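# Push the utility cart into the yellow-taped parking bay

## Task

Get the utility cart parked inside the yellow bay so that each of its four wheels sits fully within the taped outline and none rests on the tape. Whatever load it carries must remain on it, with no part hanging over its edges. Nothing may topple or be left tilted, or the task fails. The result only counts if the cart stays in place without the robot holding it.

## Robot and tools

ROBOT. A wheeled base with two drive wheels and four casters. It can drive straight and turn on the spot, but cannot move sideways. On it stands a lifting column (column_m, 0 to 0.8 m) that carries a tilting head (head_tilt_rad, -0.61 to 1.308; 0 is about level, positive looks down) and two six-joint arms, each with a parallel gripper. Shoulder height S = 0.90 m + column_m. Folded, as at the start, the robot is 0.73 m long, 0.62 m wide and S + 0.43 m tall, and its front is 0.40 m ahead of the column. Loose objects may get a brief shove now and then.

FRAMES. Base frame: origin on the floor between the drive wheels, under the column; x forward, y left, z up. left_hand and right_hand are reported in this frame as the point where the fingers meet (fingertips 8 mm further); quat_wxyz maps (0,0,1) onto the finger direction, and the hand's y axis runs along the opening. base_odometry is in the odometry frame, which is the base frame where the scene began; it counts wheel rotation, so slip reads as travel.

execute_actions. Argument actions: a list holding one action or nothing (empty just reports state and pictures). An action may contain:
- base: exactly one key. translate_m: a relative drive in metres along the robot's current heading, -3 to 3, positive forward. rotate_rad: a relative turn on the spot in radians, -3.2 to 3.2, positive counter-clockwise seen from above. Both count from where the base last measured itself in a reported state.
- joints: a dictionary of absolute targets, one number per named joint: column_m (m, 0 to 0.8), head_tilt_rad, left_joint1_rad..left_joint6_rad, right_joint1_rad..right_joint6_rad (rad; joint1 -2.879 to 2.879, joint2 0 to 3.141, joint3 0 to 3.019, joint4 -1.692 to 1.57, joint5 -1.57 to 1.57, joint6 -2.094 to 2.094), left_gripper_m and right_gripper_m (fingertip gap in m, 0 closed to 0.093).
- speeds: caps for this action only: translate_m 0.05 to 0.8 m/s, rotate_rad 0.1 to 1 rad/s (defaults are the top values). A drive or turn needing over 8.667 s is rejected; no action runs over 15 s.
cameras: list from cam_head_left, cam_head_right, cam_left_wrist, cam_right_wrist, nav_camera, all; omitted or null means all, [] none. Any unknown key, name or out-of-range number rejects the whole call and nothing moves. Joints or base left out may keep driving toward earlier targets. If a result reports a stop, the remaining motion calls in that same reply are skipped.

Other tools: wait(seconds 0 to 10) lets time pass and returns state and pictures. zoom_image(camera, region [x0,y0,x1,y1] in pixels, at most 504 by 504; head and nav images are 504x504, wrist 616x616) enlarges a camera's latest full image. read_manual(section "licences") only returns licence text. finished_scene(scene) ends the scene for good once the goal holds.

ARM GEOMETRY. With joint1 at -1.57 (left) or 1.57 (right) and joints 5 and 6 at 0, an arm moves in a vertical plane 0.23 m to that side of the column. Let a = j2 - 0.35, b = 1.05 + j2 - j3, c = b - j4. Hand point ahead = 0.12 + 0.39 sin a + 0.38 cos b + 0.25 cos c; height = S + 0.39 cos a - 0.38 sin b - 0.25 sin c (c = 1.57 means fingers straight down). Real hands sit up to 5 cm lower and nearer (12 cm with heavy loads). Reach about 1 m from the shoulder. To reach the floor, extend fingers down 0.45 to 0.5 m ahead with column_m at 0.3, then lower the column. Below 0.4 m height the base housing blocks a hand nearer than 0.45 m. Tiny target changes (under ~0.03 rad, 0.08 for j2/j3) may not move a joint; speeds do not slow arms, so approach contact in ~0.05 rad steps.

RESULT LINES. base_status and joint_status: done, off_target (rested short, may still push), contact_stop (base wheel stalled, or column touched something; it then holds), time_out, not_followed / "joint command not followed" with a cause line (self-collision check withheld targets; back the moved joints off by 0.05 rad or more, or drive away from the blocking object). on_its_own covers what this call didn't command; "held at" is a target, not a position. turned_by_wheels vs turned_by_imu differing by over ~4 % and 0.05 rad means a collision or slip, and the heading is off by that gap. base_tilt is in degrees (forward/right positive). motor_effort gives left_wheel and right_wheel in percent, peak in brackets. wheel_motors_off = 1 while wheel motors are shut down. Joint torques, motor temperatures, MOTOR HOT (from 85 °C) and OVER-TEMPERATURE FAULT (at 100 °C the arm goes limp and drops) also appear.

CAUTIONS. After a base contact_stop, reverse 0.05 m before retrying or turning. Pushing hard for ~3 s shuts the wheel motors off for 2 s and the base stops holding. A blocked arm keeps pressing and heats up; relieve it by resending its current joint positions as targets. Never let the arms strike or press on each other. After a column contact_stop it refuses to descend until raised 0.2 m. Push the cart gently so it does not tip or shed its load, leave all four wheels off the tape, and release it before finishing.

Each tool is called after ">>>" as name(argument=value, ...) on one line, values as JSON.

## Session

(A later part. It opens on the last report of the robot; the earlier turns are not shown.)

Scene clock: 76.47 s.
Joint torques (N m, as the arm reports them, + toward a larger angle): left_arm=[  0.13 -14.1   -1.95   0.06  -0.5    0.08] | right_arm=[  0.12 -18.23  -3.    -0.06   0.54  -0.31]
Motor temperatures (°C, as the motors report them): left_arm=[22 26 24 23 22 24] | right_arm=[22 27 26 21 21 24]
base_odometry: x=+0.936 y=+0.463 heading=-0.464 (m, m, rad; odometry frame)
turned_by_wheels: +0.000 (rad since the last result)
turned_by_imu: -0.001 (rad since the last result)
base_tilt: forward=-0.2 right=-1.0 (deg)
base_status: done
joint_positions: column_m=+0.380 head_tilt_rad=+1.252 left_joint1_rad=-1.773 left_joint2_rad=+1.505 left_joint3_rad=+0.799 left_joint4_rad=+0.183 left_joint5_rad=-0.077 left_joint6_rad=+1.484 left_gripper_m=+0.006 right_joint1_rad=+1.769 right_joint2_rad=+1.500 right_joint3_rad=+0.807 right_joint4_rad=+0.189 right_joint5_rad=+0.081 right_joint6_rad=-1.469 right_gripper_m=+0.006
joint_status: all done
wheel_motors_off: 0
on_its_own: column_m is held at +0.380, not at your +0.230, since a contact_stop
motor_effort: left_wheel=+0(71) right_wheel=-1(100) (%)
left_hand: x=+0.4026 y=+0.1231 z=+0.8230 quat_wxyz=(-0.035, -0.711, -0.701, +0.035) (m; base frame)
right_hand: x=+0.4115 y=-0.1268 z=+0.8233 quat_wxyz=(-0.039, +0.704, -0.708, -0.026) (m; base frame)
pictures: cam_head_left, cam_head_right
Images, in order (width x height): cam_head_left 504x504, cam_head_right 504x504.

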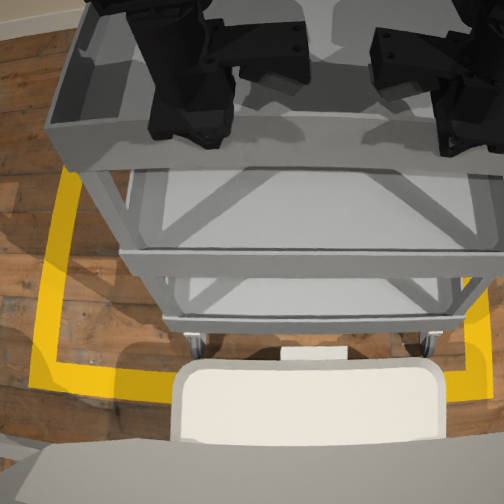

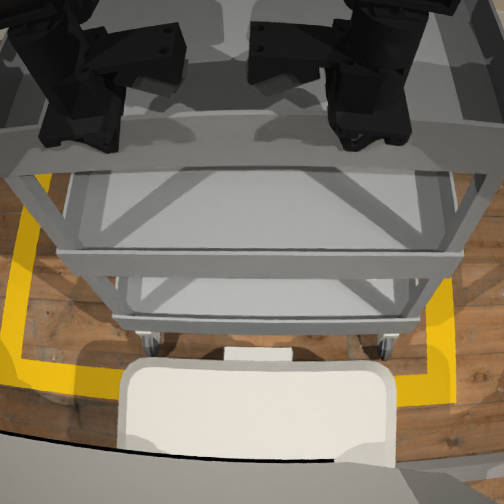

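>>> execute_actions(actions=[{"base":{"rotate_rad":0.12},"speeds":{"rotate_rad":0.1},"joints":{"left_joint2_rad":1.5,"left_joint3_rad":0.95,"left_joint4_rad":0.03,"right_joint2_rad":1.5,"right_joint3_rad":0.95,"right_joint4_rad":0.03}}], cameras=[])

>>> execute_actions(actions=[{"joints":{"left_joint3_rad":1.1,"left_joint4_rad":-0.11,"right_joint3_rad":1.1,"right_joint4_rad":-0.11}}], cameras=[])

>>> execute_actions(actions=[{"joints":{"left_joint3_rad":1.24,"left_joint4_rad":-0.25,"right_joint3_rad":1.24,"right_joint4_rad":-0.25}}], cameras=[])

>>> execute_actions(actions=[{"joints":{"left_gripper_m":0.09,"right_gripper_m":0.09}}], cameras=[])

>>> execute_actions(actions=[{"joints":{"column_m":0.48}}], cameras=[])

>>> execute_actions(actions=[{"base":{"translate_m":-0.35},"speeds":{"translate_m":0.3},"joints":{"head_tilt_rad":1.0}}], cameras=["cam_head_left","cam_head_right","nav_camera"])

Scene clock: 78.70 s.
Joint torques (N m, as the arm reports them, + toward a larger angle): left_arm=[  0.51 -11.49  -0.42   0.07  -0.29  -0.37] | right_arm=[  1.71 -14.33   0.75   0.09   0.16  -0.7 ]
Motor temperatures (°C, as the motors report them): left_arm=[22 26 23 23 22 24] | right_arm=[22 27 25 21 21 24]
base_odometry: x=+0.936 y=+0.463 heading=-0.346 (m, m, rad; odometry frame)
turned_by_wheels: +0.118 (rad since the last result)
turned_by_imu: +0.118 (rad since the last result)
base_tilt: forward=-0.2 right=-1.0 (deg)
base_status: done
joint_positions: column_m=+0.380 head_tilt_rad=+1.252 left_joint1_rad=-1.779 left_joint2_rad=+1.496 left_joint3_rad=+0.967 left_joint4_rad=+0.033 left_joint5_rad=-0.083 left_joint6_rad=+1.536 left_gripper_m=+0.006 right_joint1_rad=+1.746 right_joint2_rad=+1.482 right_joint3_rad=+0.945 right_joint4_rad=+0.037 right_joint5_rad=+0.092 right_joint6_rad=-1.437 right_gripper_m=+0.006
joint_status: all done
wheel_motors_off: 0
on_its_own: column_m is held at +0.380, not at your +0.230, since a contact_stop
motor_effort: left_wheel=+0(54) right_wheel=+4(51) (%)
left_hand: x=+0.4746 y=+0.1132 z=+0.8211 quat_wxyz=(-0.046, -0.729, -0.683, +0.024) (m; base frame)
right_hand: x=+0.4704 y=-0.1363 z=+0.8229 quat_wxyz=(-0.031, +0.689, -0.724, -0.014) (m; base frame)
pictures: none
No camera images: the call's "cameras" was empty. Leave "cameras" out to get every camera's image.

Scene clock: 79.80 s.
Joint torques (N m, as the arm reports them, + toward a larger angle): left_arm=[ -0.64 -12.68   2.22  -0.01  -0.24   0.03] | right_arm=[  1.53 -16.84   1.45  -0.08   0.12  -0.16]
Motor temperatures (°C, as the motors report them): left_arm=[22 26 23 23 22 24] | right_arm=[22 27 25 21 21 24]
base_odometry: x=+0.936 y=+0.463 heading=-0.346 (m, m, rad; odometry frame)
turned_by_wheels: +0.000 (rad since the last result)
turned_by_imu: +0.000 (rad since the last result)
base_tilt: forward=-0.2 right=-1.0 (deg)
base_status: not commanded
joint_positions: column_m=+0.380 head_tilt_rad=+1.252 left_joint1_rad=-1.759 left_joint2_rad=+1.497 left_joint3_rad=+1.093 left_joint4_rad=-0.108 left_joint5_rad=-0.085 left_joint6_rad=+1.491 left_gripper_m=+0.006 right_joint1_rad=+1.751 right_joint2_rad=+1.491 right_joint3_rad=+1.101 right_joint4_rad=-0.099 right_joint5_rad=+0.093 right_joint6_rad=-1.482 right_gripper_m=+0.006
joint_status: all done
wheel_motors_off: 0
on_its_own: column_m is held at +0.380, not at your +0.230, since a contact_stop
motor_effort: left_wheel=+0(1) right_wheel=+8(18) (%)
left_hand: x=+0.5193 y=+0.1216 z=+0.8217 quat_wxyz=(-0.032, -0.711, -0.702, +0.024) (m; base frame)
right_hand: x=+0.5302 y=-0.1284 z=+0.8238 quat_wxyz=(-0.036, +0.706, -0.708, -0.011) (m; base frame)
pictures: none
No camera images: the call's "cameras" was empty. Leave "cameras" out to get every camera's image.

Scene clock: 80.80 s.
Joint torques (N m, as the arm reports them, + toward a larger angle): left_arm=[ -1.32 -14.83   4.22  -0.28  -0.07   0.14] | right_arm=[  1.73 -19.79   2.78  -0.48   0.15   0.  ]
Motor temperatures (°C, as the motors report them): left_arm=[22 26 23 23 22 24] | right_arm=[22 27 25 21 21 24]
base_odometry: x=+0.936 y=+0.463 heading=-0.346 (m, m, rad; odometry frame)
turned_by_wheels: +0.000 (rad since the last result)
turned_by_imu: +0.000 (rad since the last result)
base_tilt: forward=-0.2 right=-1.0 (deg)
base_status: not commanded
joint_positions: column_m=+0.380 head_tilt_rad=+1.252 left_joint1_rad=-1.750 left_joint2_rad=+1.514 left_joint3_rad=+1.216 left_joint4_rad=-0.237 left_joint5_rad=-0.090 left_joint6_rad=+1.479 left_gripper_m=+0.006 right_joint1_rad=+1.751 right_joint2_rad=+1.511 right_joint3_rad=+1.236 right_joint4_rad=-0.230 right_joint5_rad=+0.092 right_joint6_rad=-1.495 right_gripper_m=+0.006
joint_status: all done
wheel_motors_off: 0
on_its_own: column_m is held at +0.380, not at your +0.230, since a contact_stop
motor_effort: left_wheel=+1(1) right_wheel=+7(9) (%)
left_hand: x=+0.5566 y=+0.1249 z=+0.8222 quat_wxyz=(-0.019, -0.706, -0.707, +0.026) (m; base frame)
right_hand: x=+0.5720 y=-0.1246 z=+0.8252 quat_wxyz=(-0.030, +0.711, -0.702, -0.016) (m; base frame)
pictures: none
No camera images: the call's "cameras" was empty. Leave "cameras" out to get every camera's image.

Scene clock: 81.50 s.
Joint torques (N m, as the arm reports them, + toward a larger angle): left_arm=[ -1.34 -14.95   4.11  -0.24   0.2    0.08] | right_arm=[  1.61 -19.95   2.71  -0.45  -0.04   0.  ]
Motor temperatures (°C, as the motors report them): left_arm=[22 26 23 23 22 24] | right_arm=[22 27 25 21 21 24]
base_odometry: x=+0.936 y=+0.463 heading=-0.346 (m, m, rad; odometry frame)
turned_by_wheels: +0.000 (rad since the last result)
turned_by_imu: +0.000 (rad since the last result)
base_tilt: forward=-0.2 right=-1.0 (deg)
base_status: not commanded
joint_positions: column_m=+0.380 head_tilt_rad=+1.252 left_joint1_rad=-1.750 left_joint2_rad=+1.512 left_joint3_rad=+1.220 left_joint4_rad=-0.239 left_joint5_rad=-0.098 left_joint6_rad=+1.487 left_gripper_m=+0.090 right_joint1_rad=+1.751 right_joint2_rad=+1.511 right_joint3_rad=+1.236 right_joint4_rad=-0.232 right_joint5_rad=+0.098 right_joint6_rad=-1.495 right_gripper_m=+0.090
joint_status: all done
wheel_motors_off: 0
on_its_own: column_m is held at +0.380, not at your +0.230, since a contact_stop
motor_effort: left_wheel=-1(1) right_wheel=+7(9) (%)
left_hand: x=+0.5595 y=+0.1261 z=+0.8232 quat_wxyz=(-0.018, -0.709, -0.704, +0.022) (m; base frame)
right_hand: x=+0.5720 y=-0.1257 z=+0.8254 quat_wxyz=(-0.028, +0.711, -0.702, -0.014) (m; base frame)
pictures: none
No camera images: the call's "cameras" was empty. Leave "cameras" out to get every camera's image.

Scene clock: 83.40 s.
Joint torques (N m, as the arm reports them, + toward a larger angle): left_arm=[ -1.29 -14.65   4.    -0.2    0.2    0.05] | right_arm=[  1.74 -19.51   2.87  -0.41  -0.04   0.  ]
Motor temperatures (°C, as the motors report them): left_arm=[22 26 23 23 22 24] | right_arm=[22 27 25 21 21 24]
base_odometry: x=+0.936 y=+0.463 heading=-0.346 (m, m, rad; odometry frame)
turned_by_wheels: +0.000 (rad since the last result)
turned_by_imu: +0.000 (rad since the last result)
base_tilt: forward=-0.3 right=-1.0 (deg)
base_status: not commanded
joint_positions: column_m=+0.480 head_tilt_rad=+1.252 left_joint1_rad=-1.750 left_joint2_rad=+1.512 left_joint3_rad=+1.220 left_joint4_rad=-0.239 left_joint5_rad=-0.098 left_joint6_rad=+1.488 left_gripper_m=+0.090 right_joint1_rad=+1.751 right_joint2_rad=+1.511 right_joint3_rad=+1.236 right_joint4_rad=-0.232 right_joint5_rad=+0.098 right_joint6_rad=-1.495 right_gripper_m=+0.090
joint_status: all done
wheel_motors_off: 0
motor_effort: left_wheel=-1(1) right_wheel=+6(9) (%)
left_hand: x=+0.5597 y=+0.1261 z=+0.9235 quat_wxyz=(-0.018, -0.709, -0.704, +0.022) (m; base frame)
right_hand: x=+0.5720 y=-0.1257 z=+0.9254 quat_wxyz=(-0.028, +0.711, -0.702, -0.014) (m; base frame)
pictures: none
No camera images: the call's "cameras" was empty. Leave "cameras" out to get every camera's image.

Scene clock: 86.10 s.
Joint torques (N m, as the arm reports them, + toward a larger angle): left_arm=[ -1.27 -14.37   3.4    0.12   0.28   0.04] | right_arm=[  1.65 -19.46   2.93  -0.02  -0.13   0.  ]
Motor temperatures (°C, as the motors report them): left_arm=[22 26 23 23 22 24] | right_arm=[22 27 24 21 21 24]
base_odometry: x=+0.607 y=+0.582 heading=-0.346 (m, m, rad; odometry frame)
turned_by_wheels: +0.000 (rad since the last result)
turned_by_imu: -0.026 (rad since the last result)
base_tilt: forward=-0.2 right=-0.9 (deg)
base_status: done
joint_positions: column_m=+0.480 head_tilt_rad=+1.010 left_joint1_rad=-1.752 left_joint2_rad=+1.503 left_joint3_rad=+1.233 left_joint4_rad=-0.250 left_joint5_rad=-0.100 left_joint6_rad=+1.489 left_gripper_m=+0.090 right_joint1_rad=+1.750 right_joint2_rad=+1.503 right_joint3_rad=+1.234 right_joint4_rad=-0.242 right_joint5_rad=+0.100 right_joint6_rad=-1.495 right_gripper_m=+0.090
joint_status: all done
wheel_motors_off: 0
motor_effort: left_wheel=+0(86) right_wheel=-2(100) (%)
left_hand: x=+0.5690 y=+0.1255 z=+0.9287 quat_wxyz=(-0.022, -0.710, -0.704, +0.018) (m; base frame)
right_hand: x=+0.5720 y=-0.1270 z=+0.9287 quat_wxyz=(-0.025, +0.711, -0.702, -0.015) (m; base frame)
pictures: cam_head_left, cam_head_right, nav_camera
Images, in order (width x height): cam_head_left 504x504, cam_head_right 504x504, nav_camera 504x504.

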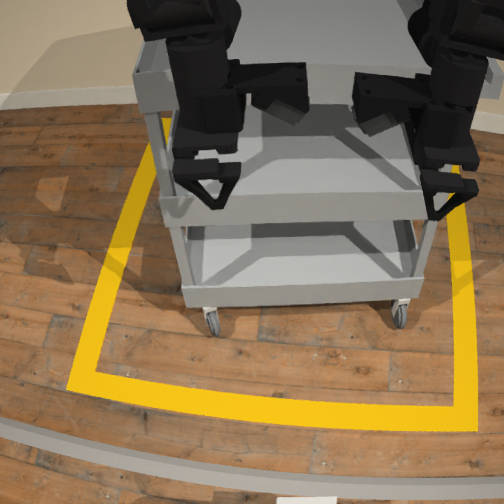

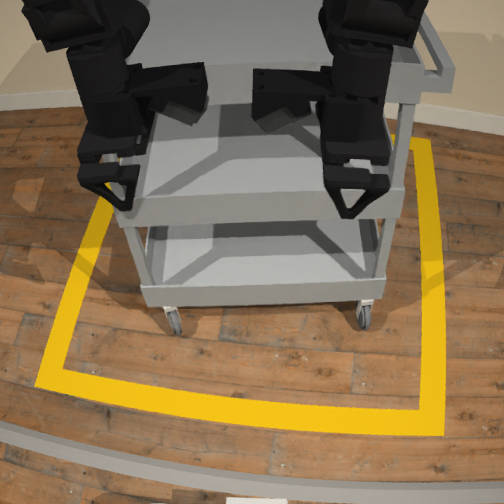

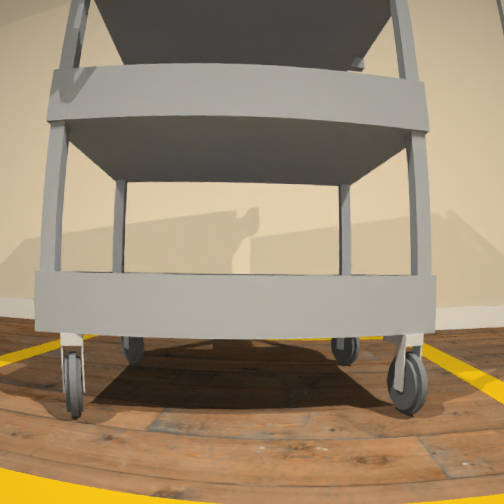

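>>> finished_scene(scene=2)

The scene is finished: the task was done.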